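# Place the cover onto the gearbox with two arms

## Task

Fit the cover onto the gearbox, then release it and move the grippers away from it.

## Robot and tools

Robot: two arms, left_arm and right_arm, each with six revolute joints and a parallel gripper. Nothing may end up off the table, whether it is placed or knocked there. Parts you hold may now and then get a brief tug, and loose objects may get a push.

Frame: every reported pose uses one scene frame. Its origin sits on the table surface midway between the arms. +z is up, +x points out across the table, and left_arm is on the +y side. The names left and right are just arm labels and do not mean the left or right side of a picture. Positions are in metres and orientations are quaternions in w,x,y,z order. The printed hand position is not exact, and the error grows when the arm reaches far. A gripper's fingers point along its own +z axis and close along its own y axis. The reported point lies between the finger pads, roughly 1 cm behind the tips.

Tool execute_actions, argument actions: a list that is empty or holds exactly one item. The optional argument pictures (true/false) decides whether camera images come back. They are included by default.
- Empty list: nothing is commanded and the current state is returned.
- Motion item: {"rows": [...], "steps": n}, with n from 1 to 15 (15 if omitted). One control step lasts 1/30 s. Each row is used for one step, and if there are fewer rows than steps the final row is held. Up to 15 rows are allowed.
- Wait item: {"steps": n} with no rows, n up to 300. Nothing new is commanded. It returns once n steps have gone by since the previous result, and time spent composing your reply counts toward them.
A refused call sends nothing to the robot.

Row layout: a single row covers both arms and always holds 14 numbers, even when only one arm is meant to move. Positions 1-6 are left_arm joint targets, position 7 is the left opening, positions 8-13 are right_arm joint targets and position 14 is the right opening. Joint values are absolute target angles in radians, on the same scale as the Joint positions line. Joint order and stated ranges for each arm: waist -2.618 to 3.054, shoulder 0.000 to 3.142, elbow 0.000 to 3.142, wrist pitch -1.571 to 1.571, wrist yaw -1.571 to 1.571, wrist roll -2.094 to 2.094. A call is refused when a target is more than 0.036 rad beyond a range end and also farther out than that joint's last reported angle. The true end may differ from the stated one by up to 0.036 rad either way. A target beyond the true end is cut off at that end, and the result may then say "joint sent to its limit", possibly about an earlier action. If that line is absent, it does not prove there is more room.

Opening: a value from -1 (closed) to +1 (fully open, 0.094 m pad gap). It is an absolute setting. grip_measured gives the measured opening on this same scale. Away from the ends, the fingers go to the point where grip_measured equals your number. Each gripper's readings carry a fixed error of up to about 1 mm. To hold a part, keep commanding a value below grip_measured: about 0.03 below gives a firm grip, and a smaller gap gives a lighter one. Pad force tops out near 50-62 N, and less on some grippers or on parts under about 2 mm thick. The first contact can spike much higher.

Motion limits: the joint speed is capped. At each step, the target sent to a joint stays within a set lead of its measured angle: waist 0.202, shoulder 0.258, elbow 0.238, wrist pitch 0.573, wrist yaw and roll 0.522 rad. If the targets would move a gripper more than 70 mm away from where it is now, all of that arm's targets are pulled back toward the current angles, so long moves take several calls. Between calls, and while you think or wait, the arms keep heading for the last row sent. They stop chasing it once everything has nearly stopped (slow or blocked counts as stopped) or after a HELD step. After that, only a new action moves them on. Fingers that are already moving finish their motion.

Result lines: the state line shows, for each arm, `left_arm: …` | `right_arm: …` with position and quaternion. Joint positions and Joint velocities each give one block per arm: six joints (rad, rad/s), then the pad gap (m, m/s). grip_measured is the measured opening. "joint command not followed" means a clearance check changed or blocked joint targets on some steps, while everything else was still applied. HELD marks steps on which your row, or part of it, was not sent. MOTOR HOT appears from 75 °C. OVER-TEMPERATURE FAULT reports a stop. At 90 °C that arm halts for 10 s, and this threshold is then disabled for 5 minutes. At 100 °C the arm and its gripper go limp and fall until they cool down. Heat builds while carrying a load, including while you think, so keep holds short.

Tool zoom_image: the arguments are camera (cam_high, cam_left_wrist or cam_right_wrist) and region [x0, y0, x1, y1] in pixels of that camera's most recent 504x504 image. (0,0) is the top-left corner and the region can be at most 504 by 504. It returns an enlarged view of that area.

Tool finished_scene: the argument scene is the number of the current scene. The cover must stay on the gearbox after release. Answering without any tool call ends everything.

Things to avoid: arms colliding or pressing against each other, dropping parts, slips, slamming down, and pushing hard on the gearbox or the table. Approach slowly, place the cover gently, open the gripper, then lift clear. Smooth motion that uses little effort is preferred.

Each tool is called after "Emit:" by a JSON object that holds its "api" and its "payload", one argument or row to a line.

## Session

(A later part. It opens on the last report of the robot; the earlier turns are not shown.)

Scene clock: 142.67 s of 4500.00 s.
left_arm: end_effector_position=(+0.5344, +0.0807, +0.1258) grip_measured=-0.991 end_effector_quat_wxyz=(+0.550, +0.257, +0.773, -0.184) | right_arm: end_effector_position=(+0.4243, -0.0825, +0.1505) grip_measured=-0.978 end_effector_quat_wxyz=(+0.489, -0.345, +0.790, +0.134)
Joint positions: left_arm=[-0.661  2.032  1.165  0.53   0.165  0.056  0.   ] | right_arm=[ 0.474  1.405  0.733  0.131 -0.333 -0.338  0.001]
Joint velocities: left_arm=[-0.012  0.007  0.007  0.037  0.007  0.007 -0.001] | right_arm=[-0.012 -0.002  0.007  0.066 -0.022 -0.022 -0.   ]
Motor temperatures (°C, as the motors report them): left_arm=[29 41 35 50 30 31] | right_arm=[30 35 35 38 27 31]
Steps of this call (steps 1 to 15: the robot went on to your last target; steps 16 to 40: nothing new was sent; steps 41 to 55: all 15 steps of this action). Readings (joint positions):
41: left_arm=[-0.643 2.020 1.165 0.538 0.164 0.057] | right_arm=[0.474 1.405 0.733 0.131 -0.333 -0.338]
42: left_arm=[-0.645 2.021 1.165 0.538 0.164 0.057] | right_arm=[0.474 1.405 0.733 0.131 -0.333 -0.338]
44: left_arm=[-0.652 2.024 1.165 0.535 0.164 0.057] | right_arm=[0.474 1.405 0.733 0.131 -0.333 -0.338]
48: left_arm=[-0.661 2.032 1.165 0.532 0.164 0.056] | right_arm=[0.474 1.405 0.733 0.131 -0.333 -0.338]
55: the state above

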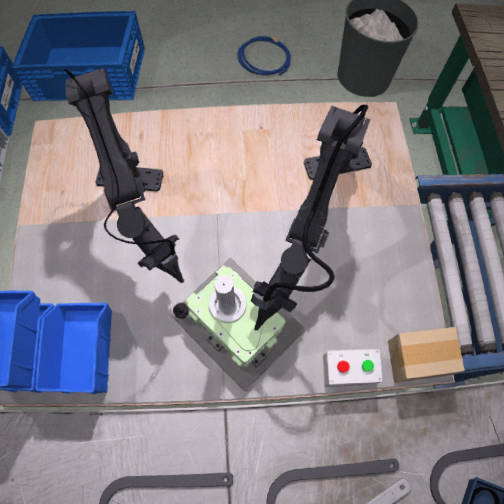

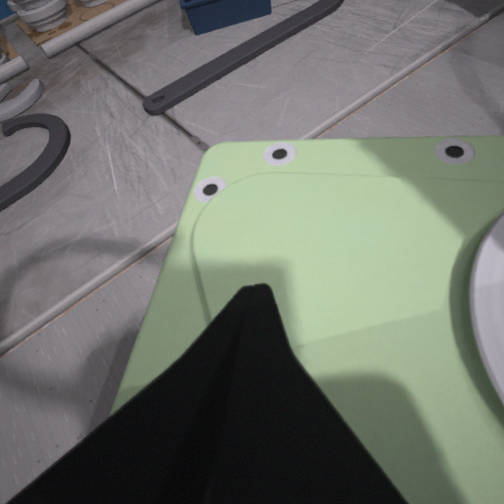

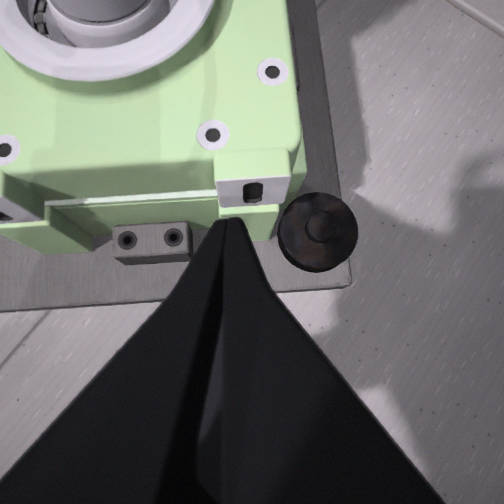

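Emit:
{"api": "execute_actions", "payload": {
  "actions": [
    {"rows":[[-0.66,2.04,1.15,0.48,0.17,0.05,-1,0.47,1.4,0.72,0.15,-0.33,-0.34,-1],[-0.66,2.0,1.16,0.54,0.17,0.05,-1,0.47,1.4,0.72,0.15,-0.33,-0.34,-1],[-0.66,1.96,1.14,0.56,0.17,0.05,-1,0.47,1.4,0.72,0.15,-0.33,-0.34,-1],[-0.66,1.92,1.1,0.57,0.17,0.05,-1,0.47,1.4,0.72,0.15,-0.33,-0.34,-1],[-0.66,1.87,1.04,0.58,0.17,0.05,-1,0.47,1.4,0.72,0.15,-0.33,-0.34,-1],[-0.66,1.82,0.98,0.59,0.17,0.05,-1,0.47,1.4,0.72,0.15,-0.33,-0.34,-1],[-0.66,1.77,0.92,0.6,0.17,0.05,-1,0.47,1.4,0.72,0.15,-0.33,-0.34,-1],[-0.67,1.72,0.86,0.6,0.17,0.05,-1,0.47,1.4,0.72,0.15,-0.33,-0.34,-1],[-0.68,1.68,0.81,0.6,0.17,0.05,-1,0.47,1.4,0.72,0.15,-0.33,-0.34,-1]],"steps":15}
  ],
  "pictures": false
}}

Emit:
{"api": "execute_actions", "payload": {
  "actions": [
    {"rows":[[-0.71,1.68,0.81,0.61,0.17,0.05,0,0.47,1.4,0.72,0.15,-0.33,-0.34,-1],[-0.74,1.68,0.81,0.62,0.17,0.05,1,0.47,1.4,0.72,0.15,-0.33,-0.34,-1],[-0.77,1.68,0.81,0.62,0.17,0.05,1,0.47,1.4,0.72,0.15,-0.33,-0.34,-1],[-0.80,1.68,0.81,0.62,0.17,0.05,1,0.47,1.4,0.72,0.15,-0.33,-0.34,-1],[-0.815,1.68,0.81,0.62,0.17,0.05,1,0.47,1.4,0.72,0.15,-0.33,-0.34,-1]],"steps":15}
  ],
  "pictures": false
}}

Emit:
{"api": "execute_actions", "payload": {
  "actions": [
    {"rows":[[-0.815,1.72,0.85,0.62,0.17,0.05,1,0.47,1.4,0.72,0.15,-0.33,-0.34,-1],[-0.815,1.76,0.89,0.62,0.17,0.05,1,0.47,1.4,0.72,0.15,-0.33,-0.34,-1],[-0.815,1.8,0.93,0.62,0.17,0.05,1,0.47,1.4,0.72,0.15,-0.33,-0.34,-1],[-0.815,1.84,0.97,0.62,0.17,0.05,1,0.47,1.4,0.72,0.15,-0.33,-0.34,-1],[-0.815,1.88,1.01,0.62,0.17,0.05,1,0.47,1.4,0.72,0.15,-0.33,-0.34,-1],[-0.815,1.91,1.04,0.62,0.17,0.05,1,0.47,1.4,0.72,0.15,-0.33,-0.34,-1],[-0.815,1.94,1.07,0.62,0.17,0.05,1,0.47,1.4,0.72,0.15,-0.33,-0.34,-1],[-0.815,1.96,1.095,0.62,0.17,0.05,1,0.47,1.4,0.72,0.15,-0.33,-0.34,-1]],"steps":15}
  ]
}}

Scene clock: 145.60 s of 4500.00 s.
left_arm: end_effector_position=(+0.4588, +0.1129, +0.1684) grip_measured=-0.991 end_effector_quat_wxyz=(+0.574, +0.259, +0.753, -0.192) | right_arm: end_effector_position=(+0.4243, -0.0825, +0.1505) grip_measured=-0.978 end_effector_quat_wxyz=(+0.489, -0.345, +0.790, +0.134)
Joint positions: left_arm=[-0.672  1.683  0.827  0.581  0.165  0.055  0.   ] | right_arm=[ 0.474  1.405  0.733  0.131 -0.333 -0.338  0.001]
Joint velocities: left_arm=[ 0.002 -0.012  0.002  0.007 -0.022 -0.051 -0.   ] | right_arm=[-0.007 -0.002 -0.007 -0.037  0.022  0.022 -0.   ]
Motor temperatures (°C, as the motors report them): left_arm=[29 41 35 49 30 31] | right_arm=[30 35 35 38 27 31]
Steps of this call (steps 1 to 15: the robot went on to your last target; steps 16 to 73: nothing new was sent; steps 74 to 88: all 15 steps of this action). Readings (joint positions):
74: left_arm=[-0.661 2.031 1.165 0.535 0.165 0.055] | right_arm=[0.474 1.405 0.733 0.131 -0.333 -0.338]
75: left_arm=[-0.661 2.029 1.165 0.539 0.165 0.055] | right_arm=[0.474 1.405 0.733 0.131 -0.333 -0.338]
77: left_arm=[-0.661 2.011 1.150 0.540 0.165 0.055] | right_arm=[0.474 1.405 0.733 0.131 -0.333 -0.338]
81: left_arm=[-0.661 1.842 0.969 0.556 0.165 0.055] | right_arm=[0.474 1.405 0.733 0.131 -0.333 -0.338]
88: the state above

Scene clock: 146.10 s of 4500.00 s.
left_arm: end_effector_position=(+0.4162, +0.0511, +0.1720) grip_measured=+1.000 end_effector_quat_wxyz=(+0.563, +0.315, +0.726, -0.238) | right_arm: end_effector_position=(+0.4243, -0.0825, +0.1505) grip_measured=-0.978 end_effector_quat_wxyz=(+0.489, -0.345, +0.790, +0.134)
Joint positions: left_arm=[-0.821  1.683  0.827  0.596  0.173  0.055  0.094] | right_arm=[ 0.474  1.405  0.733  0.131 -0.333 -0.338  0.001]
Joint velocities: left_arm=[ 0.007 -0.007  0.007 -0.007 -0.066 -0.066  0.   ] | right_arm=[-0.012 -0.012 -0.007  0.066 -0.066 -0.037 -0.001]
Motor temperatures (°C, as the motors report them): left_arm=[29 41 35 50 30 31] | right_arm=[30 35 35 38 27 31]
Steps of this call (steps 1 to 15: all 15 steps of this action). Readings (joint positions):
1: left_arm=[-0.675 1.683 0.827 0.581 0.164 0.055] | right_arm=[0.474 1.405 0.733 0.131 -0.333 -0.338]
2: left_arm=[-0.683 1.683 0.827 0.583 0.162 0.055] | right_arm=[0.474 1.405 0.733 0.131 -0.333 -0.338]
4: left_arm=[-0.725 1.683 0.827 0.588 0.158 0.055] | right_arm=[0.474 1.405 0.733 0.131 -0.333 -0.338]
8: left_arm=[-0.816 1.683 0.827 0.594 0.170 0.055] | right_arm=[0.474 1.405 0.733 0.131 -0.333 -0.338]
15: the state above

Scene clock: 146.60 s of 4500.00 s.
left_arm: end_effector_position=(+0.4673, +0.0143, +0.1353) grip_measured=+1.000 end_effector_quat_wxyz=(+0.551, +0.318, +0.735, -0.234) | right_arm: end_effector_position=(+0.4243, -0.0825, +0.1505) grip_measured=-0.978 end_effector_quat_wxyz=(+0.489, -0.345, +0.790, +0.134)
Joint positions: left_arm=[-0.821  1.969  1.062  0.616  0.171  0.058  0.094] | right_arm=[ 0.474  1.405  0.733  0.131 -0.333 -0.338  0.001]
Joint velocities: left_arm=[-0.022 -0.007  0.002 -0.007  0.007  0.022  0.   ] | right_arm=[ 0.022  0.002 -0.012 -0.051  0.066 -0.051 -0.001]
Motor temperatures (°C, as the motors report them): left_arm=[29 41 35 50 30 31] | right_arm=[30 35 35 38 27 31]
Steps of this call (steps 1 to 15: all 15 steps of this action). Readings (joint positions):
1: left_arm=[-0.821 1.686 0.827 0.598 0.173 0.055] | right_arm=[0.474 1.405 0.733 0.131 -0.333 -0.338]
2: left_arm=[-0.821 1.697 0.834 0.602 0.173 0.055] | right_arm=[0.474 1.405 0.733 0.131 -0.333 -0.338]
4: left_arm=[-0.821 1.754 0.882 0.604 0.173 0.055] | right_arm=[0.474 1.405 0.733 0.131 -0.333 -0.338]
8: left_arm=[-0.821 1.915 1.022 0.607 0.173 0.055] | right_arm=[0.474 1.405 0.733 0.131 -0.333 -0.338]
15: the state above

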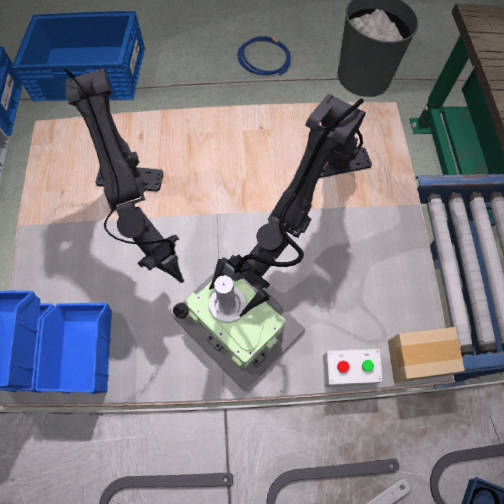

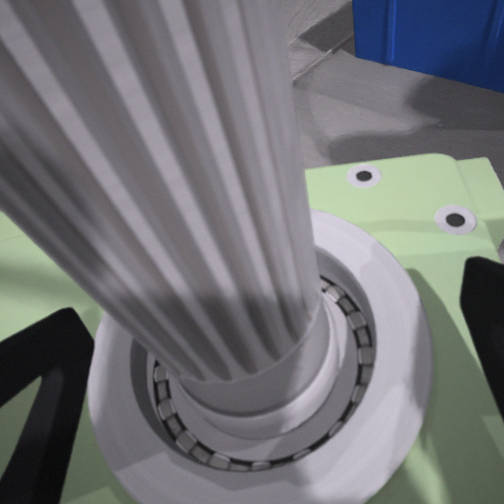

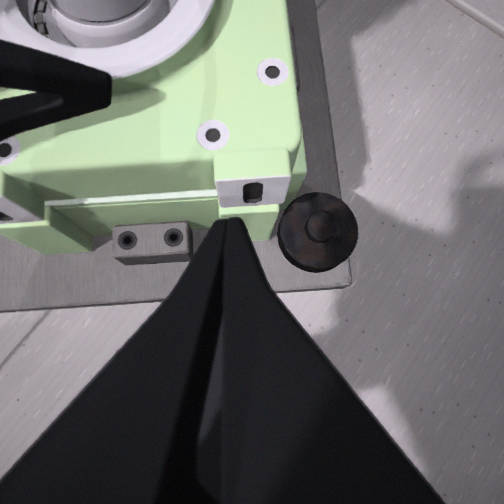

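Emit:
{"api": "execute_actions", "payload": {
  "actions": [
    {"rows":[[-0.80,1.95,1.095,0.62,0.17,0.05,1,0.47,1.4,0.72,0.15,-0.33,-0.34,-1],[-0.795,1.95,1.095,0.62,0.17,0.05,1,0.47,1.4,0.72,0.15,-0.33,-0.34,-1],[-0.795,1.95,1.095,0.62,0.17,0.05,1,0.47,1.4,0.72,0.15,-0.33,-0.34,-1],[-0.795,1.96,1.095,0.62,0.17,0.05,1,0.47,1.4,0.72,0.15,-0.33,-0.34,-1],[-0.795,1.97,1.095,0.62,0.17,0.05,1,0.47,1.4,0.72,0.15,-0.33,-0.34,-1],[-0.8,1.98,1.095,0.62,0.17,0.05,1,0.47,1.4,0.72,0.15,-0.33,-0.34,-1],[-0.8,1.99,1.095,0.62,0.17,0.05,1,0.47,1.4,0.72,0.15,-0.33,-0.34,-1],[-0.8,2.0,1.095,0.62,0.17,0.05,1,0.47,1.4,0.72,0.15,-0.33,-0.34,-1],[-0.8,2.015,1.095,0.62,0.17,0.05,1,0.47,1.4,0.72,0.15,-0.33,-0.34,-1]],"steps":15}
  ]
}}

Scene clock: 148.30 s of 4500.00 s.
left_arm: end_effector_position=(+0.4749, +0.0184, +0.1305) grip_measured=+1.000 end_effector_quat_wxyz=(+0.553, +0.311, +0.736, -0.236) | right_arm: end_effector_position=(+0.4243, -0.0825, +0.1505) grip_measured=-0.978 end_effector_quat_wxyz=(+0.489, -0.345, +0.790, +0.134)
Joint positions: left_arm=[-0.804  1.995  1.068  0.642  0.181  0.05   0.094] | right_arm=[ 0.474  1.405  0.733  0.131 -0.333 -0.338  0.001]
Joint velocities: left_arm=[-0.022  0.12   0.042 -0.007  0.037  0.007  0.   ] | right_arm=[-0.007 -0.002 -0.007 -0.051 -0.007  0.007 -0.   ]
Motor temperatures (°C, as the motors report them): left_arm=[29 42 35 50 30 31] | right_arm=[30 35 35 38 27 31]
Steps of this call (steps 1 to 15: the robot went on to your last target; steps 16 to 36: nothing new was sent; steps 37 to 51: all 15 steps of this action). Readings (joint positions):
37: left_arm=[-0.820 1.969 1.062 0.616 0.171 0.058] | right_arm=[0.474 1.405 0.733 0.131 -0.333 -0.338]
38: left_arm=[-0.818 1.969 1.062 0.616 0.171 0.058] | right_arm=[0.474 1.405 0.733 0.131 -0.333 -0.338]
40: left_arm=[-0.811 1.969 1.062 0.616 0.171 0.058] | right_arm=[0.474 1.405 0.733 0.131 -0.333 -0.338]
44: left_arm=[-0.804 1.974 1.062 0.619 0.172 0.056] | right_arm=[0.474 1.405 0.733 0.131 -0.333 -0.338]
51: the state above

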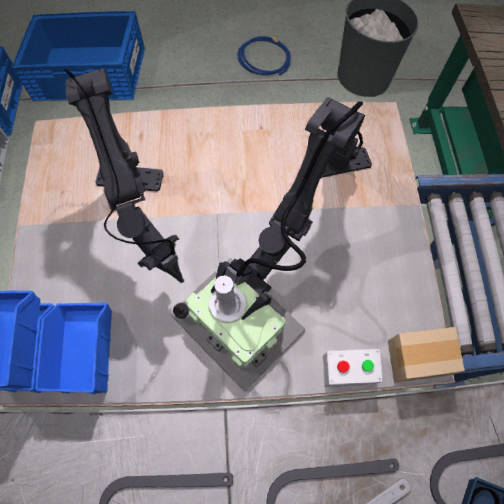

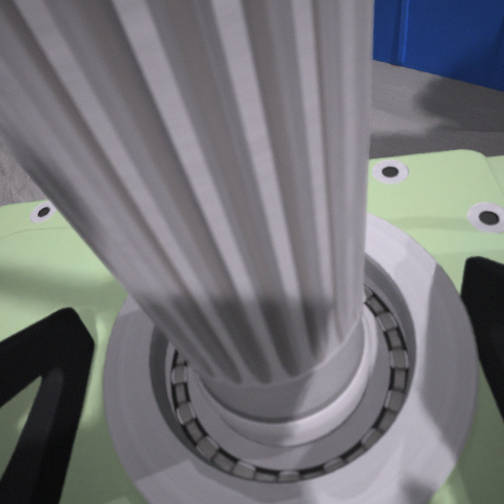

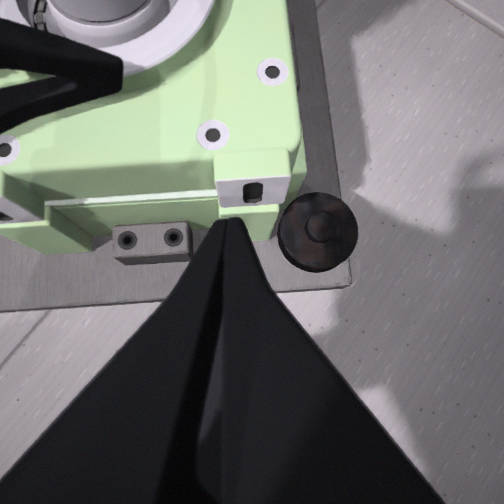

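Emit:
{"api": "execute_actions", "payload": {
  "actions": [
    {"rows":[[-0.812,2.015,1.07,0.63,0.172,0.05,0.9,0.47,1.4,0.72,0.15,-0.33,-0.34,-1],[-0.812,2.015,1.07,0.63,0.172,0.05,0.74,0.47,1.4,0.72,0.15,-0.33,-0.34,-1]],"steps":10}
  ],
  "pictures": false
}}

Emit:
{"api": "execute_actions", "payload": {
  "actions": [
    {"rows":[[-0.812,2.0,1.06,0.68,0.172,0.05,0.74,0.47,1.4,0.72,0.15,-0.33,-0.34,-1],[-0.812,1.99,1.05,0.73,0.172,0.05,0.74,0.47,1.4,0.72,0.15,-0.33,-0.34,-1],[-0.812,1.98,1.04,0.78,0.172,0.05,0.74,0.47,1.4,0.72,0.15,-0.33,-0.34,-1],[-0.812,1.97,1.03,0.83,0.172,0.05,0.74,0.47,1.4,0.72,0.15,-0.33,-0.34,-1]],"steps":15}
  ]
}}

Scene clock: 149.53 s of 4500.00 s.
left_arm: end_effector_position=(+0.4732, +0.0154, +0.1295) grip_measured=+0.823 end_effector_quat_wxyz=(+0.554, +0.315, +0.733, -0.237) | right_arm: end_effector_position=(+0.4243, -0.0825, +0.1505) grip_measured=-0.978 end_effector_quat_wxyz=(+0.489, -0.345, +0.790, +0.134)
Joint positions: left_arm=[-0.809  2.     1.069  0.648  0.185  0.054  0.086] | right_arm=[ 0.474  1.405  0.733  0.131 -0.333 -0.338  0.001]
Joint velocities: left_arm=[-0.007 -0.012  0.017 -0.037 -0.11  -0.007  0.   ] | right_arm=[ 0.022 -0.007 -0.017 -0.022  0.037 -0.051 -0.001]
Motor temperatures (°C, as the motors report them): left_arm=[29 42 35 50 30 31] | right_arm=[30 35 35 38 27 31]
Steps of this call (steps 1 to 15: the robot went on to your last target; steps 16 to 27: nothing new was sent; steps 28 to 37: all 10 steps of this action). Readings (joint positions):
28: left_arm=[-0.805 1.999 1.069 0.646 0.186 0.053] | right_arm=[0.474 1.405 0.733 0.131 -0.333 -0.338]
29: left_arm=[-0.808 1.999 1.069 0.646 0.186 0.054] | right_arm=[0.474 1.405 0.733 0.131 -0.333 -0.338]
31: left_arm=[-0.809 2.000 1.069 0.648 0.185 0.054] | right_arm=[0.474 1.405 0.733 0.131 -0.333 -0.338]
35: left_arm=[-0.809 2.000 1.069 0.648 0.185 0.054] | right_arm=[0.474 1.405 0.733 0.131 -0.333 -0.338]
37: the state above

Scene clock: 150.03 s of 4500.00 s.
left_arm: end_effector_position=(+0.4732, +0.0157, +0.1319) grip_measured=+0.823 end_effector_quat_wxyz=(+0.565, +0.314, +0.725, -0.238) | right_arm: end_effector_position=(+0.4243, -0.0825, +0.1505) grip_measured=-0.978 end_effector_quat_wxyz=(+0.489, -0.345, +0.790, +0.134)
Joint positions: left_arm=[-0.809  2.004  1.054  0.695  0.183  0.057  0.086] | right_arm=[ 0.474  1.405  0.733  0.131 -0.333 -0.338  0.001]
Joint velocities: left_arm=[-0.007 -0.002 -0.017 -0.007 -0.125  0.007 -0.   ] | right_arm=[ 0.012 -0.012 -0.002 -0.037 -0.007  0.066  0.   ]
Motor temperatures (°C, as the motors report them): left_arm=[29 42 35 50 30 31] | right_arm=[30 35 35 38 27 31]
Steps of this call (steps 1 to 15: all 15 steps of this action). Readings (joint positions):
1: left_arm=[-0.809 2.000 1.069 0.650 0.185 0.054] | right_arm=[0.474 1.405 0.733 0.131 -0.333 -0.338]
2: left_arm=[-0.809 2.000 1.068 0.654 0.185 0.054] | right_arm=[0.474 1.405 0.733 0.131 -0.333 -0.338]
4: left_arm=[-0.809 2.001 1.060 0.676 0.184 0.055] | right_arm=[0.474 1.405 0.733 0.131 -0.333 -0.338]
8: left_arm=[-0.809 2.003 1.054 0.694 0.183 0.057] | right_arm=[0.474 1.405 0.733 0.131 -0.333 -0.338]
15: the state above

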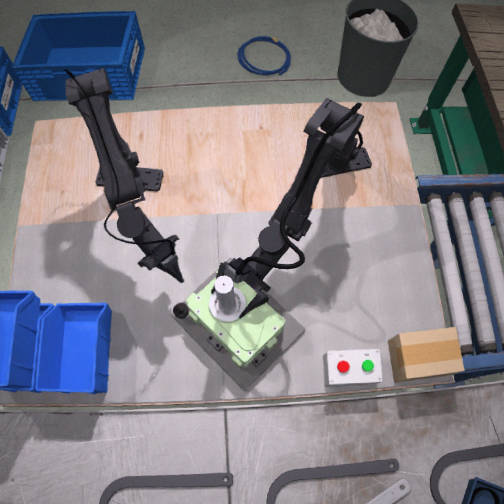

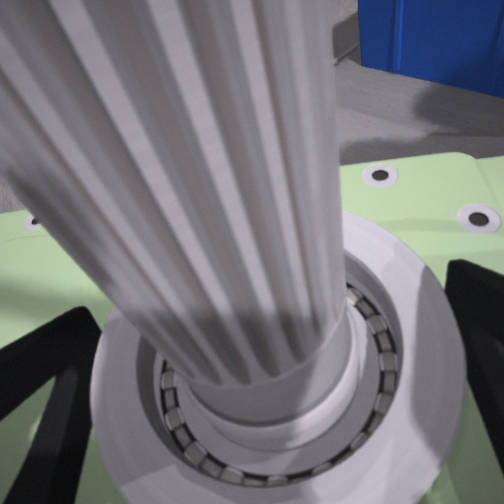

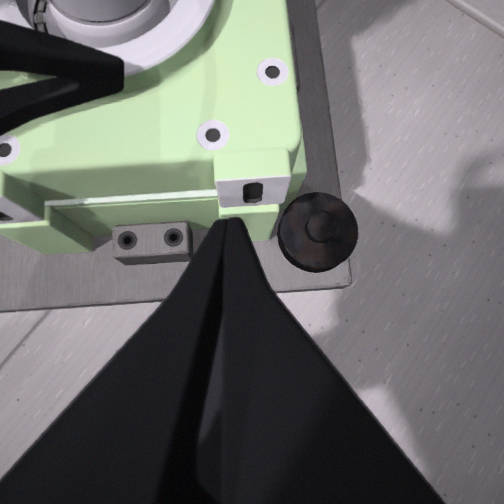

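More lift.

Emit:
{"api": "execute_actions", "payload": {
  "actions": [
    {"rows":[[-0.812,1.96,1.04,0.82,0.18,0.05,0.74,0.47,1.4,0.72,0.15,-0.33,-0.34,-1],[-0.812,1.95,1.045,0.82,0.18,0.055,0.74,0.47,1.4,0.72,0.15,-0.33,-0.34,-1],[-0.812,1.94,1.05,0.82,0.18,0.06,0.74,0.47,1.4,0.72,0.15,-0.33,-0.34,-1],[-0.812,1.93,1.055,0.82,0.18,0.07,0.74,0.47,1.4,0.72,0.15,-0.33,-0.34,-1]],"steps":15}
  ]
}}

Scene clock: 151.13 s of 4500.00 s.
left_arm: end_effector_position=(+0.4731, +0.0157, +0.1323) grip_measured=+0.823 end_effector_quat_wxyz=(+0.565, +0.314, +0.724, -0.238) | right_arm: end_effector_position=(+0.4243, -0.0825, +0.1505) grip_measured=-0.978 end_effector_quat_wxyz=(+0.489, -0.345, +0.790, +0.134)
Joint positions: left_arm=[-0.809  2.003  1.054  0.695  0.183  0.058  0.086] | right_arm=[ 0.474  1.405  0.733  0.131 -0.333 -0.338  0.001]
Joint velocities: left_arm=[-0.012 -0.027  0.002  0.051 -0.022 -0.022  0.   ] | right_arm=[-0.007  0.007  0.012 -0.095  0.022 -0.007 -0.   ]
Motor temperatures (°C, as the motors report them): left_arm=[29 43 35 51 30 31] | right_arm=[30 35 35 38 27 31]
Steps of this call (steps 1 to 15: the robot went on to your last target; steps 16 to 18: nothing new was sent; steps 19 to 33: all 15 steps of this action). Readings (joint positions):
19: left_arm=[-0.809 2.004 1.054 0.695 0.183 0.057] | right_arm=[0.474 1.405 0.733 0.131 -0.333 -0.338]
20: left_arm=[-0.809 2.004 1.054 0.695 0.183 0.057] | right_arm=[0.474 1.405 0.733 0.131 -0.333 -0.338]
22: left_arm=[-0.809 2.003 1.054 0.695 0.183 0.058] | right_arm=[0.474 1.405 0.733 0.131 -0.333 -0.338]
26: left_arm=[-0.809 2.003 1.054 0.695 0.183 0.058] | right_arm=[0.474 1.405 0.733 0.131 -0.333 -0.338]
33: the state above

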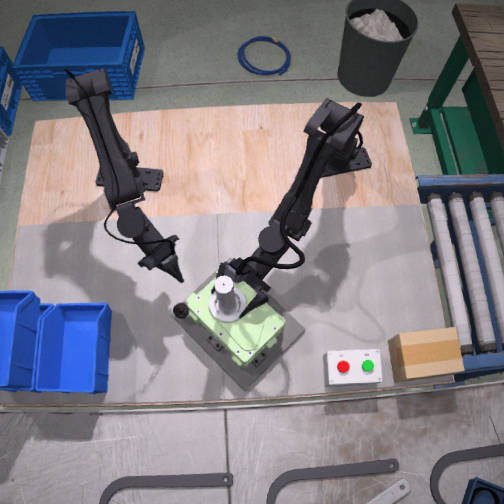

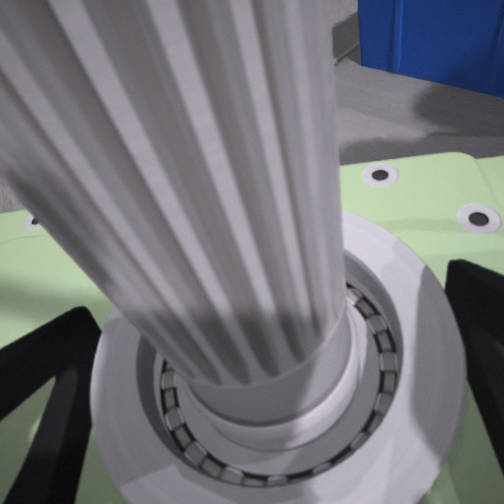

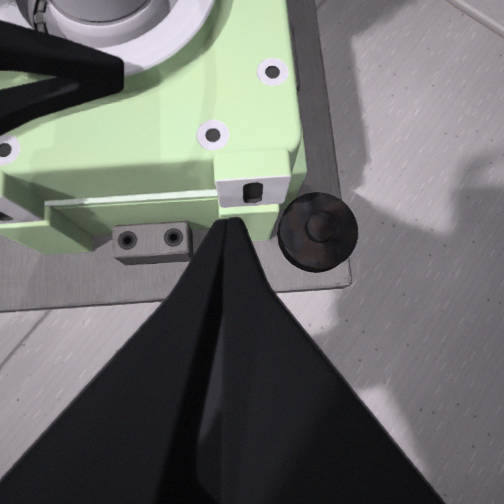

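Emit:
{"api": "execute_actions", "payload": {
  "actions": [
    {"rows":[[-0.812,1.92,1.06,0.82,0.18,0.12,0.74,0.47,1.4,0.72,0.15,-0.33,-0.34,-1],[-0.812,1.91,1.07,0.82,0.18,0.18,0.74,0.47,1.4,0.72,0.15,-0.33,-0.34,-1],[-0.812,1.90,1.075,0.82,0.18,0.24,0.74,0.47,1.4,0.72,0.15,-0.33,-0.34,-1]],"steps":12}
  ]
}}

Scene clock: 152.77 s of 4500.00 s.
left_arm: end_effector_position=(+0.4730, +0.0158, +0.1326) grip_measured=+0.823 end_effector_quat_wxyz=(+0.566, +0.317, +0.723, -0.236) | right_arm: end_effector_position=(+0.4243, -0.0825, +0.1505) grip_measured=-0.978 end_effector_quat_wxyz=(+0.489, -0.345, +0.790, +0.134)
Joint positions: left_arm=[-0.809  2.002  1.054  0.693  0.183  0.065  0.086] | right_arm=[ 0.474  1.405  0.733  0.131 -0.333 -0.338  0.001]
Joint velocities: left_arm=[-0.002  0.007 -0.012  0.051 -0.066 -0.022  0.   ] | right_arm=[-0.017 -0.012 -0.002  0.066  0.037  0.051  0.001]
Motor temperatures (°C, as the motors report them): left_arm=[29 44 35 52 29 31] | right_arm=[30 35 35 38 27 31]
Steps of this call (steps 1 to 15: the robot went on to your last target; steps 16 to 37: nothing new was sent; steps 38 to 49: all 12 steps of this action). Readings (joint positions):
38: left_arm=[-0.809 2.003 1.054 0.695 0.183 0.060] | right_arm=[0.474 1.405 0.733 0.131 -0.333 -0.338]
39: left_arm=[-0.809 2.002 1.054 0.694 0.183 0.063] | right_arm=[0.474 1.405 0.733 0.131 -0.333 -0.338]
41: left_arm=[-0.809 2.002 1.054 0.693 0.183 0.065] | right_arm=[0.474 1.405 0.733 0.131 -0.333 -0.338]
45: left_arm=[-0.809 2.002 1.054 0.693 0.183 0.065] | right_arm=[0.474 1.405 0.733 0.131 -0.333 -0.338]
49: the state above

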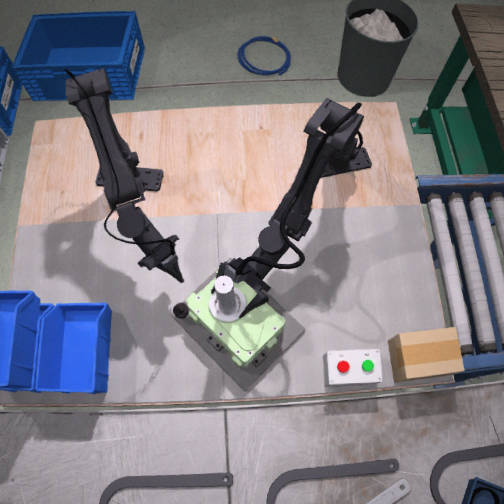

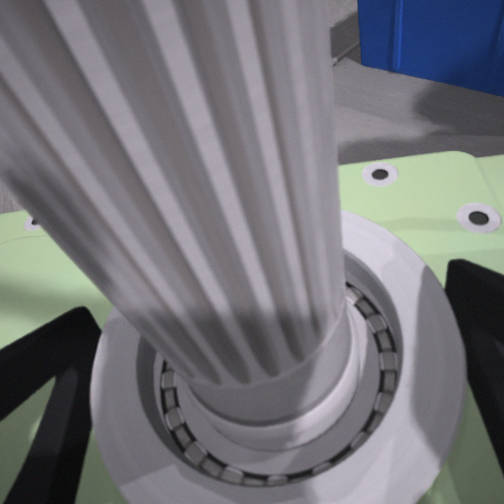

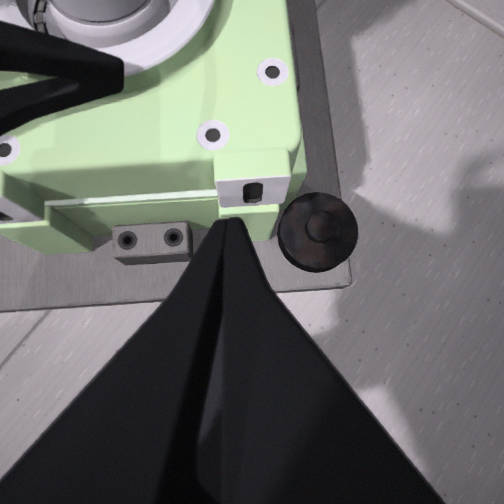

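Emit:
{"api": "execute_actions", "payload": {
  "actions": [
    {"rows":[[-0.809,2.0,1.055,0.69,0.18,0.065,0.78,0.47,1.4,0.72,0.15,-0.33,-0.34,-1]],"steps":10}
  ]
}}

Scene clock: 155.07 s of 4500.00 s.
left_arm: end_effector_position=(+0.4729, +0.0159, +0.1300) grip_measured=+0.823 end_effector_quat_wxyz=(+0.562, +0.315, +0.727, -0.237) | right_arm: end_effector_position=(+0.4243, -0.0825, +0.1505) grip_measured=-0.978 end_effector_quat_wxyz=(+0.489, -0.345, +0.790, +0.134)
Joint positions: left_arm=[-0.809  2.005  1.054  0.689  0.183  0.058  0.086] | right_arm=[ 0.474  1.405  0.733  0.131 -0.333 -0.338  0.001]
Joint velocities: left_arm=[-0.002  0.007  0.002  0.051 -0.022 -0.051 -0.001] | right_arm=[ 0.007 -0.007  0.002 -0.037  0.007 -0.037 -0.   ]
Motor temperatures (°C, as the motors report them): left_arm=[29 46 36 53 29 31] | right_arm=[30 35 35 38 27 31]
Steps of this call (steps 1 to 15: the robot went on to your last target; steps 16 to 59: nothing new was sent; steps 60 to 69: all 10 steps of this action). Readings (joint positions):
60: left_arm=[-0.809 2.005 1.054 0.689 0.183 0.059] | right_arm=[0.474 1.405 0.733 0.131 -0.333 -0.338]
61: left_arm=[-0.809 2.005 1.054 0.689 0.183 0.058] | right_arm=[0.474 1.405 0.733 0.131 -0.333 -0.338]
63: left_arm=[-0.809 2.005 1.054 0.689 0.183 0.058] | right_arm=[0.474 1.405 0.733 0.131 -0.333 -0.338]
67: left_arm=[-0.809 2.005 1.054 0.689 0.183 0.058] | right_arm=[0.474 1.405 0.733 0.131 -0.333 -0.338]
69: the state above

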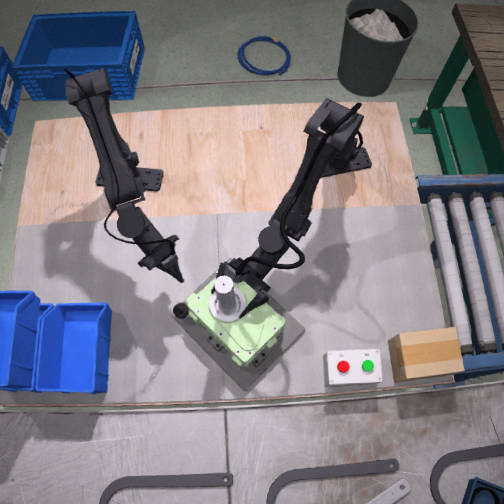

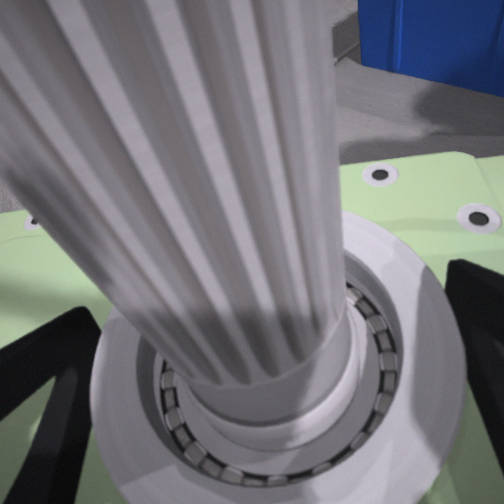

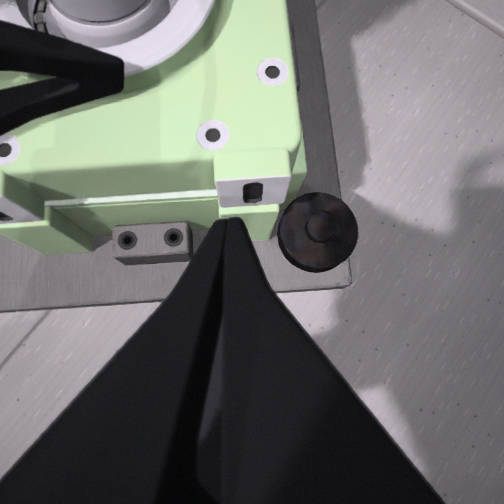

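Emit:
{"api": "execute_actions", "payload": {
  "actions": [
    {"rows":[[-0.809,1.97,1.06,0.85,0.18,0.065,0.7,0.47,1.4,0.72,0.15,-0.33,-0.34,-1],[-0.809,1.95,1.07,1.0,0.18,0.065,0.7,0.47,1.4,0.72,0.15,-0.33,-0.34,-1],[-0.809,1.9,1.1,1.1,0.18,0.065,0.7,0.47,1.4,0.72,0.15,-0.33,-0.34,-1]],"steps":15}
  ]
}}

Scene clock: 156.37 s of 4500.00 s.
left_arm: end_effector_position=(+0.4736, +0.0154, +0.1333) grip_measured=+0.823 end_effector_quat_wxyz=(+0.568, +0.314, +0.722, -0.239) | right_arm: end_effector_position=(+0.4243, -0.0825, +0.1505) grip_measured=-0.978 end_effector_quat_wxyz=(+0.489, -0.345, +0.790, +0.134)
Joint positions: left_arm=[-0.809  2.005  1.054  0.703  0.183  0.058  0.086] | right_arm=[ 0.474  1.405  0.733  0.131 -0.333 -0.338  0.001]
Joint velocities: left_arm=[-0.022  0.002 -0.017  0.066 -0.095 -0.007 -0.   ] | right_arm=[ 0.012 -0.007 -0.002 -0.037 -0.037 -0.022 -0.   ]
Motor temperatures (°C, as the motors report them): left_arm=[29 46 36 54 29 31] | right_arm=[30 35 35 38 27 31]
Steps of this call (steps 1 to 15: the robot went on to your last target; steps 16 to 24: nothing new was sent; steps 25 to 39: all 15 steps of this action). Readings (joint positions):
25: left_arm=[-0.809 2.005 1.054 0.697 0.183 0.058] | right_arm=[0.474 1.405 0.733 0.131 -0.333 -0.338]
26: left_arm=[-0.809 2.005 1.054 0.704 0.183 0.058] | right_arm=[0.474 1.405 0.733 0.131 -0.333 -0.338]
28: left_arm=[-0.809 2.005 1.054 0.703 0.183 0.058] | right_arm=[0.474 1.405 0.733 0.131 -0.333 -0.338]
32: left_arm=[-0.809 2.005 1.054 0.703 0.183 0.058] | right_arm=[0.474 1.405 0.733 0.131 -0.333 -0.338]
39: the state above

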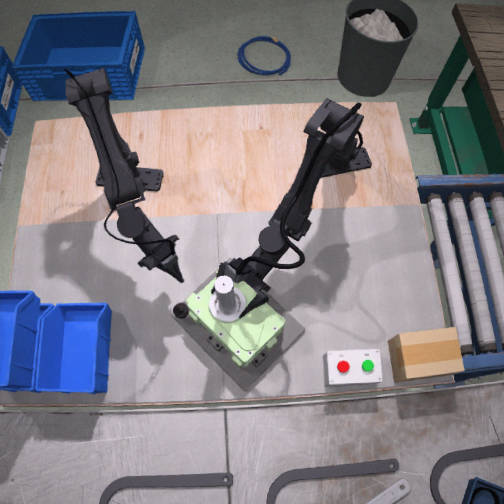

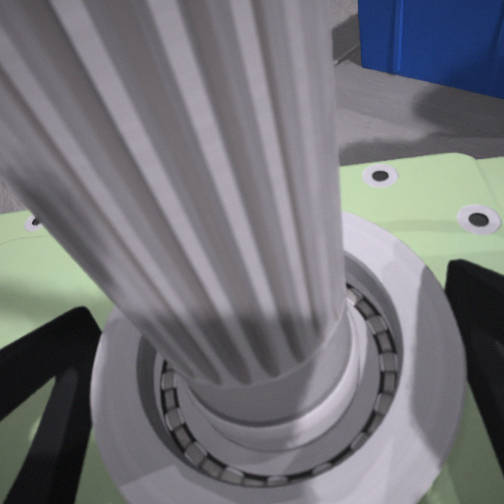

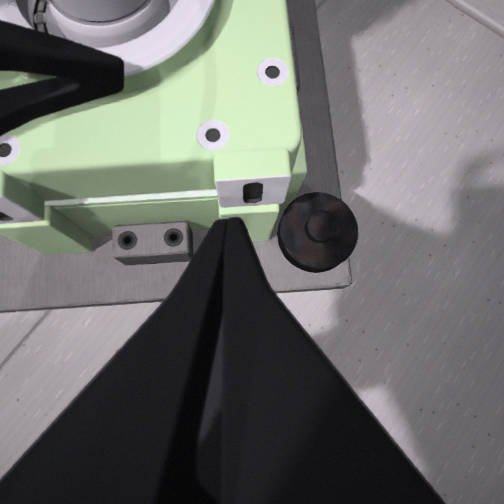

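Emit:
{"api": "zoom_image", "payload": {
  "camera": "cam_right_wrist",
  "region": [0,130,320,270]
}}

Emit:
{"api": "zoom_image", "payload": {
  "camera": "cam_high",
  "region": [170,260,310,400]
}}

Region (0, 130, 320, 270) of cam_right_wrist's 504x504 image, scaled by 1.575, with more detail than that image has; it fills the top 220 rows of this view, and the rest is white.

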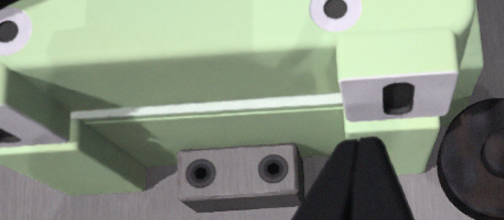

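Region (170, 260, 310, 400) of cam_high's 504x504 image, scaled by 3.600, with more detail than that image has.

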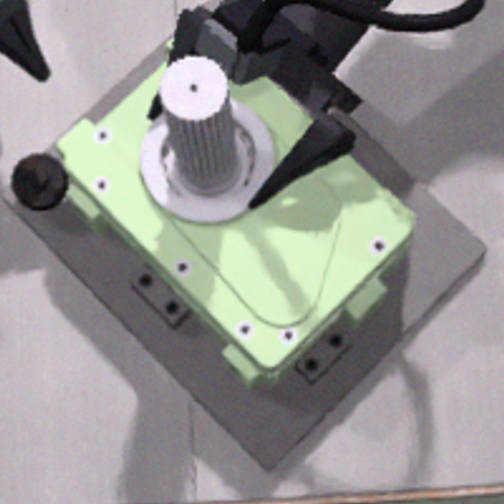

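Emit:
{"api": "execute_actions", "payload": {
  "actions": [
    {"rows":[[-0.809,2.05,1.054,0.9,0.18,0.065,0.7,0.47,1.4,0.72,0.15,-0.33,-0.34,-1],[-0.809,2.1,1.054,0.9,0.18,0.065,0.7,0.47,1.4,0.72,0.15,-0.33,-0.34,-1],[-0.809,2.15,1.054,0.95,0.18,0.065,0.7,0.47,1.4,0.72,0.15,-0.33,-0.34,-1],[-0.809,2.2,1.04,1.0,0.18,0.065,0.7,0.47,1.4,0.72,0.15,-0.33,-0.34,-1],[-0.809,2.25,1.03,1.05,0.18,0.065,0.7,0.47,1.4,0.72,0.15,-0.33,-0.34,-1]],"steps":15}
  ]
}}

Scene clock: 158.57 s of 4500.00 s.
left_arm: end_effector_position=(+0.4833, +0.0056, +0.1467) grip_measured=+0.703 end_effector_quat_wxyz=(+0.665, +0.286, +0.633, -0.276) | right_arm: end_effector_position=(+0.4243, -0.0825, +0.1505) grip_measured=-0.978 end_effector_quat_wxyz=(+0.489, -0.345, +0.790, +0.134)
Joint positions: left_arm=[-0.808  2.182  1.045  1.173  0.201  0.024  0.08 ] | right_arm=[ 0.474  1.405  0.733  0.131 -0.333 -0.338  0.001]
Joint velocities: left_arm=[-0.007  0.066 -0.002  0.168 -0.022 -0.051 -0.001] | right_arm=[-0.002  0.002  0.007  0.022 -0.007 -0.007 -0.001]
Motor temperatures (°C, as the motors report them): left_arm=[29 47 36 56 29 31] | right_arm=[30 35 35 38 27 31]
Steps of this call (steps 1 to 15: the robot went on to your last target; steps 16 to 51: nothing new was sent; steps 52 to 66: all 15 steps of this action). Readings (joint positions):
52: left_arm=[-0.809 2.010 1.054 0.705 0.184 0.058] | right_arm=[0.474 1.405 0.733 0.131 -0.333 -0.338]
53: left_arm=[-0.809 2.014 1.052 0.711 0.185 0.058] | right_arm=[0.474 1.405 0.733 0.131 -0.333 -0.338]
55: left_arm=[-0.809 2.024 1.043 0.741 0.187 0.055] | right_arm=[0.474 1.405 0.733 0.131 -0.333 -0.338]
59: left_arm=[-0.806 2.082 1.027 0.925 0.202 0.039] | right_arm=[0.474 1.405 0.733 0.131 -0.333 -0.338]
66: the state above

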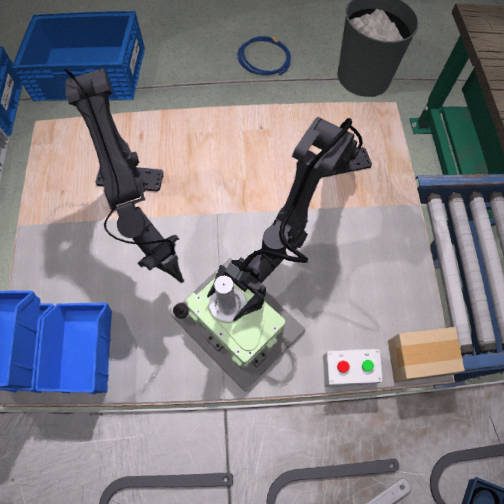

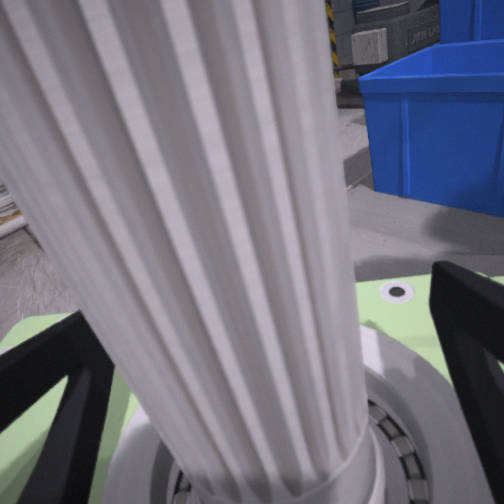

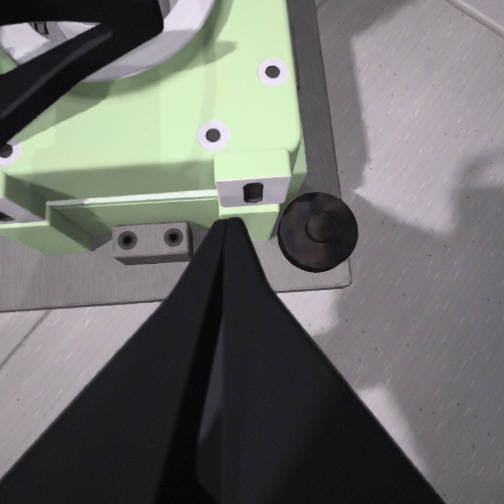

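Emit:
{"api": "execute_actions", "payload": {
  "actions": [
    {"rows":[[-0.809,2.29,1.03,1.15,0.2,0.024,0.7,0.47,1.4,0.72,0.15,-0.33,-0.34,-1]],"steps":15}
  ]
}}

Emit:
{"api": "zoom_image", "payload": {
  "camera": "cam_right_wrist",
  "region": [0,130,320,270]
}}

Scene clock: 159.63 s of 4500.00 s.
left_arm: end_effector_position=(+0.4826, +0.0061, +0.1522) grip_measured=+0.703 end_effector_quat_wxyz=(+0.688, +0.274, +0.608, -0.287) | right_arm: end_effector_position=(+0.4243, -0.0825, +0.1505) grip_measured=-0.978 end_effector_quat_wxyz=(+0.489, -0.345, +0.790, +0.134)
Joint positions: left_arm=[-0.808  2.225  1.045  1.293  0.2    0.006  0.08 ] | right_arm=[ 0.474  1.405  0.733  0.131 -0.333 -0.338  0.001]
Joint velocities: left_arm=[-0.002  0.012 -0.012 -0.007  0.051  0.022 -0.   ] | right_arm=[-0.017  0.007  0.002 -0.007 -0.007 -0.066  0.001]
Motor temperatures (°C, as the motors report them): left_arm=[29 46 36 55 29 31] | right_arm=[30 35 35 38 27 31]
Steps of this call (steps 1 to 17: the robot went on to your last target; steps 18 to 32: all 15 steps of this action). Readings (joint positions):
18: left_arm=[-0.808 2.193 1.045 1.202 0.200 0.021] | right_arm=[0.474 1.405 0.733 0.131 -0.333 -0.338]
19: left_arm=[-0.808 2.203 1.045 1.228 0.200 0.018] | right_arm=[0.474 1.405 0.733 0.131 -0.333 -0.338]
21: left_arm=[-0.808 2.215 1.045 1.263 0.200 0.013] | right_arm=[0.474 1.405 0.733 0.131 -0.333 -0.338]
25: left_arm=[-0.808 2.223 1.045 1.286 0.200 0.008] | right_arm=[0.474 1.405 0.733 0.131 -0.333 -0.338]
32: the state above

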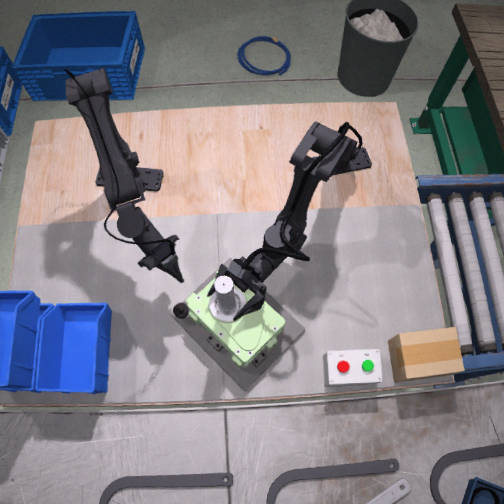

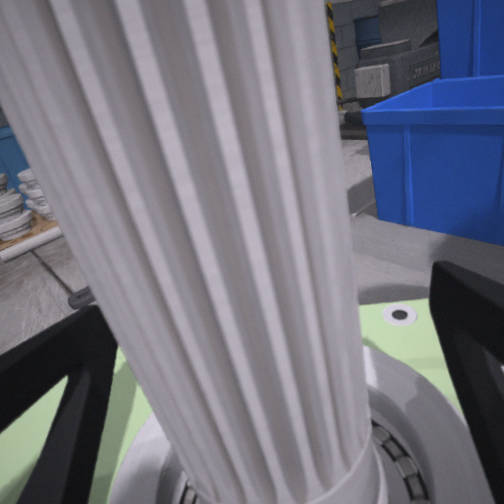

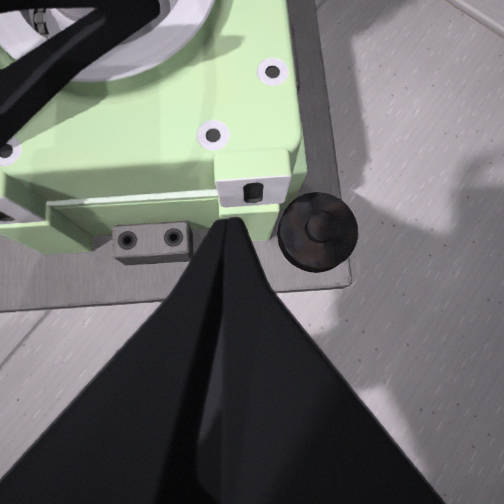

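Region (0, 130, 320, 270) of cam_right_wrist's 504x504 image, scaled by 1.575, with more detail than that image has; it fills the top 220 rows of this view, and the rest is white.

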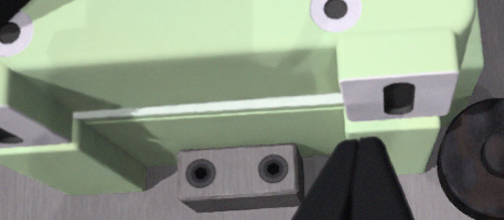

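Emit:
{"api": "execute_actions", "payload": {
  "actions": [
    {"rows":[[-0.809,2.27,1.04,1.1,0.2,0.024,0.7,0.5,1.5,0.95,-0.1,-0.33,-0.34,-1],[-0.809,2.27,1.04,1.1,0.2,0.024,0.7,0.5,1.5,0.95,-0.1,-0.33,-0.34,-1],[-0.809,2.27,1.04,1.1,0.2,0.024,0.7,0.5,1.5,0.95,-0.1,-0.33,-0.34,-1],[-0.809,2.27,1.04,1.1,0.2,0.024,0.7,0.5,1.5,0.95,-0.1,-0.33,-0.34,-1],[-0.809,2.27,1.04,1.1,0.2,0.024,0.7,0.5,1.5,0.95,-0.1,-0.33,-0.34,-1],[-0.809,2.27,1.04,1.1,0.2,0.024,0.7,0.52,1.58,1.05,-0.1,-0.33,-0.34,-1],[-0.809,2.27,1.04,1.1,0.2,0.024,0.7,0.52,1.58,1.05,-0.1,-0.33,-0.34,-1],[-0.809,2.27,1.04,1.1,0.2,0.024,0.7,0.52,1.58,1.05,-0.1,-0.33,-0.34,-1],[-0.809,2.27,1.04,1.1,0.2,0.024,0.7,0.53,1.68,1.10,-0.1,-0.33,-0.34,-1]],"steps":15}
  ],
  "pictures": false
}}

Emit:
{"api": "execute_actions", "payload": {
  "actions": [
    {"rows":[[-0.809,2.27,1.04,1.1,0.2,0.024,0.7,0.526,1.71,1.03,0,-0.33,-0.34,-1]],"steps":12}
  ],
  "pictures": false
}}

Emit:
{"api": "execute_actions", "payload": {
  "actions": [
    {"rows":[[-0.809,2.27,1.04,1.1,0.2,0.024,0.7,0.526,1.78,0.99,-0.2,-0.33,-0.34,-1]],"steps":15}
  ]
}}

Scene clock: 161.43 s of 4500.00 s.
left_arm: end_effector_position=(+0.4827, +0.0061, +0.1518) grip_measured=+0.703 end_effector_quat_wxyz=(+0.687, +0.274, +0.608, -0.287) | right_arm: end_effector_position=(+0.4711, -0.0443, +0.1360) grip_measured=-0.978 end_effector_quat_wxyz=(+0.419, -0.366, +0.818, +0.151)
Joint positions: left_arm=[-0.808  2.225  1.045  1.292  0.2    0.006  0.08 ] | right_arm=[ 0.524  1.689  1.074 -0.079 -0.332 -0.338  0.001]
Joint velocities: left_arm=[ 0.002  0.007 -0.017 -0.037 -0.095 -0.051  0.   ] | right_arm=[ 0.002  0.168 -0.017 -0.286  0.007 -0.022 -0.   ]
Motor temperatures (°C, as the motors report them): left_arm=[29 46 36 54 29 31] | right_arm=[30 35 35 38 27 31]
Steps of this call (steps 1 to 15: the robot went on to your last target; steps 16 to 39: nothing new was sent; steps 40 to 54: all 15 steps of this action). Readings (joint positions):
40: left_arm=[-0.808 2.225 1.045 1.292 0.200 0.006] | right_arm=[0.476 1.416 0.762 0.084 -0.333 -0.338]
41: left_arm=[-0.808 2.225 1.045 1.292 0.200 0.006] | right_arm=[0.481 1.446 0.814 0.033 -0.333 -0.338]
43: left_arm=[-0.808 2.225 1.045 1.292 0.200 0.006] | right_arm=[0.490 1.492 0.895 -0.000 -0.332 -0.338]
47: left_arm=[-0.808 2.225 1.045 1.292 0.200 0.006] | right_arm=[0.505 1.548 0.995 -0.047 -0.332 -0.338]
54: the state above

Scene clock: 161.83 s of 4500.00 s.
left_arm: end_effector_position=(+0.4827, +0.0061, +0.1518) grip_measured=+0.703 end_effector_quat_wxyz=(+0.687, +0.274, +0.608, -0.287) | right_arm: end_effector_position=(+0.4725, -0.0437, +0.1273) grip_measured=-0.978 end_effector_quat_wxyz=(+0.424, -0.366, +0.815, +0.151)
Joint positions: left_arm=[-0.808  2.225  1.045  1.292  0.2    0.006  0.08 ] | right_arm=[ 0.524  1.704  1.045 -0.022 -0.332 -0.338  0.001]
Joint velocities: left_arm=[ 0.007 -0.032 -0.012 -0.007  0.022 -0.007 -0.001] | right_arm=[-0.007  0.007 -0.002  0.037 -0.066  0.022  0.001]
Motor temperatures (°C, as the motors report them): left_arm=[29 46 36 54 29 31] | right_arm=[30 35 35 38 27 31]
Steps of this call (steps 1 to 12: all 12 steps of this action). Readings (joint positions):
1: left_arm=[-0.808 2.225 1.045 1.292 0.200 0.006] | right_arm=[0.524 1.694 1.068 -0.072 -0.331 -0.338]
2: left_arm=[-0.808 2.225 1.045 1.292 0.200 0.006] | right_arm=[0.524 1.696 1.061 -0.058 -0.331 -0.338]
4: left_arm=[-0.808 2.225 1.045 1.292 0.200 0.006] | right_arm=[0.524 1.702 1.048 -0.040 -0.332 -0.338]
8: left_arm=[-0.808 2.225 1.045 1.292 0.200 0.006] | right_arm=[0.524 1.704 1.046 -0.027 -0.332 -0.338]
12: the state above

Scene clock: 162.33 s of 4500.00 s.
left_arm: end_effector_position=(+0.4827, +0.0061, +0.1518) grip_measured=+0.703 end_effector_quat_wxyz=(+0.687, +0.274, +0.608, -0.287) | right_arm: end_effector_position=(+0.4710, -0.0433, +0.1225) grip_measured=-0.978 end_effector_quat_wxyz=(+0.417, -0.366, +0.817, +0.154)
Joint positions: left_arm=[-0.808  2.225  1.045  1.292  0.2    0.006  0.08 ] | right_arm=[ 0.524  1.712  1.044 -0.027 -0.337 -0.338  0.001]
Joint velocities: left_arm=[ 0.012  0.002  0.002  0.037  0.022 -0.022 -0.   ] | right_arm=[-0.017  0.022 -0.012  0.007 -0.022 -0.037 -0.001]
Motor temperatures (°C, as the motors report them): left_arm=[29 46 36 54 29 31] | right_arm=[30 35 35 38 27 31]
Steps of this call (steps 1 to 15: all 15 steps of this action). Readings (joint positions):
1: left_arm=[-0.808 2.225 1.045 1.292 0.200 0.006] | right_arm=[0.524 1.709 1.044 -0.030 -0.332 -0.338]
2: left_arm=[-0.808 2.225 1.045 1.292 0.200 0.006] | right_arm=[0.524 1.711 1.044 -0.029 -0.336 -0.338]
4: left_arm=[-0.808 2.225 1.045 1.292 0.200 0.006] | right_arm=[0.524 1.712 1.044 -0.027 -0.337 -0.338]
8: left_arm=[-0.808 2.225 1.045 1.292 0.200 0.006] | right_arm=[0.524 1.712 1.044 -0.027 -0.337 -0.338]
15: the state above

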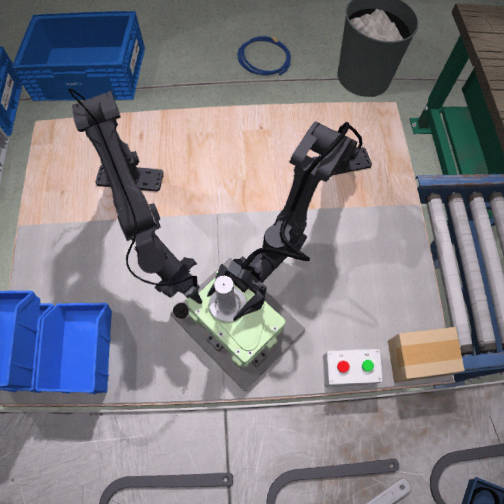

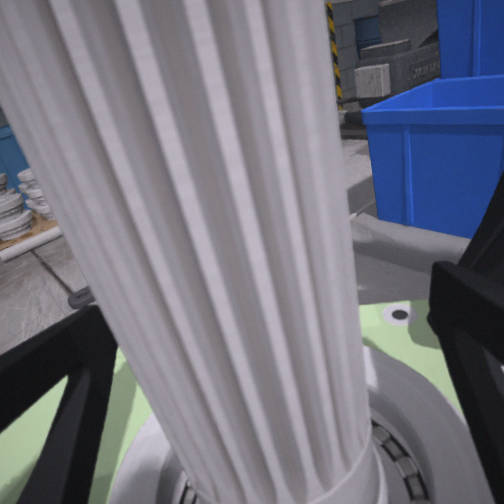

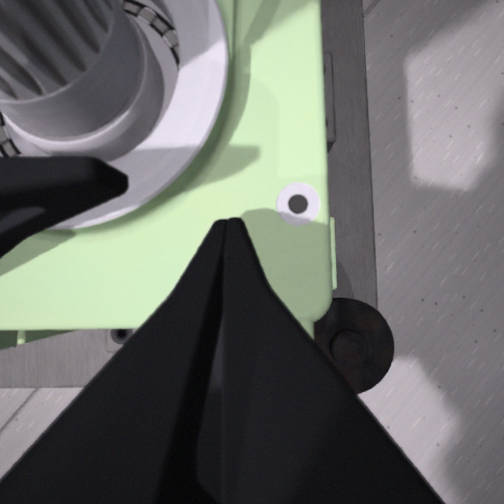

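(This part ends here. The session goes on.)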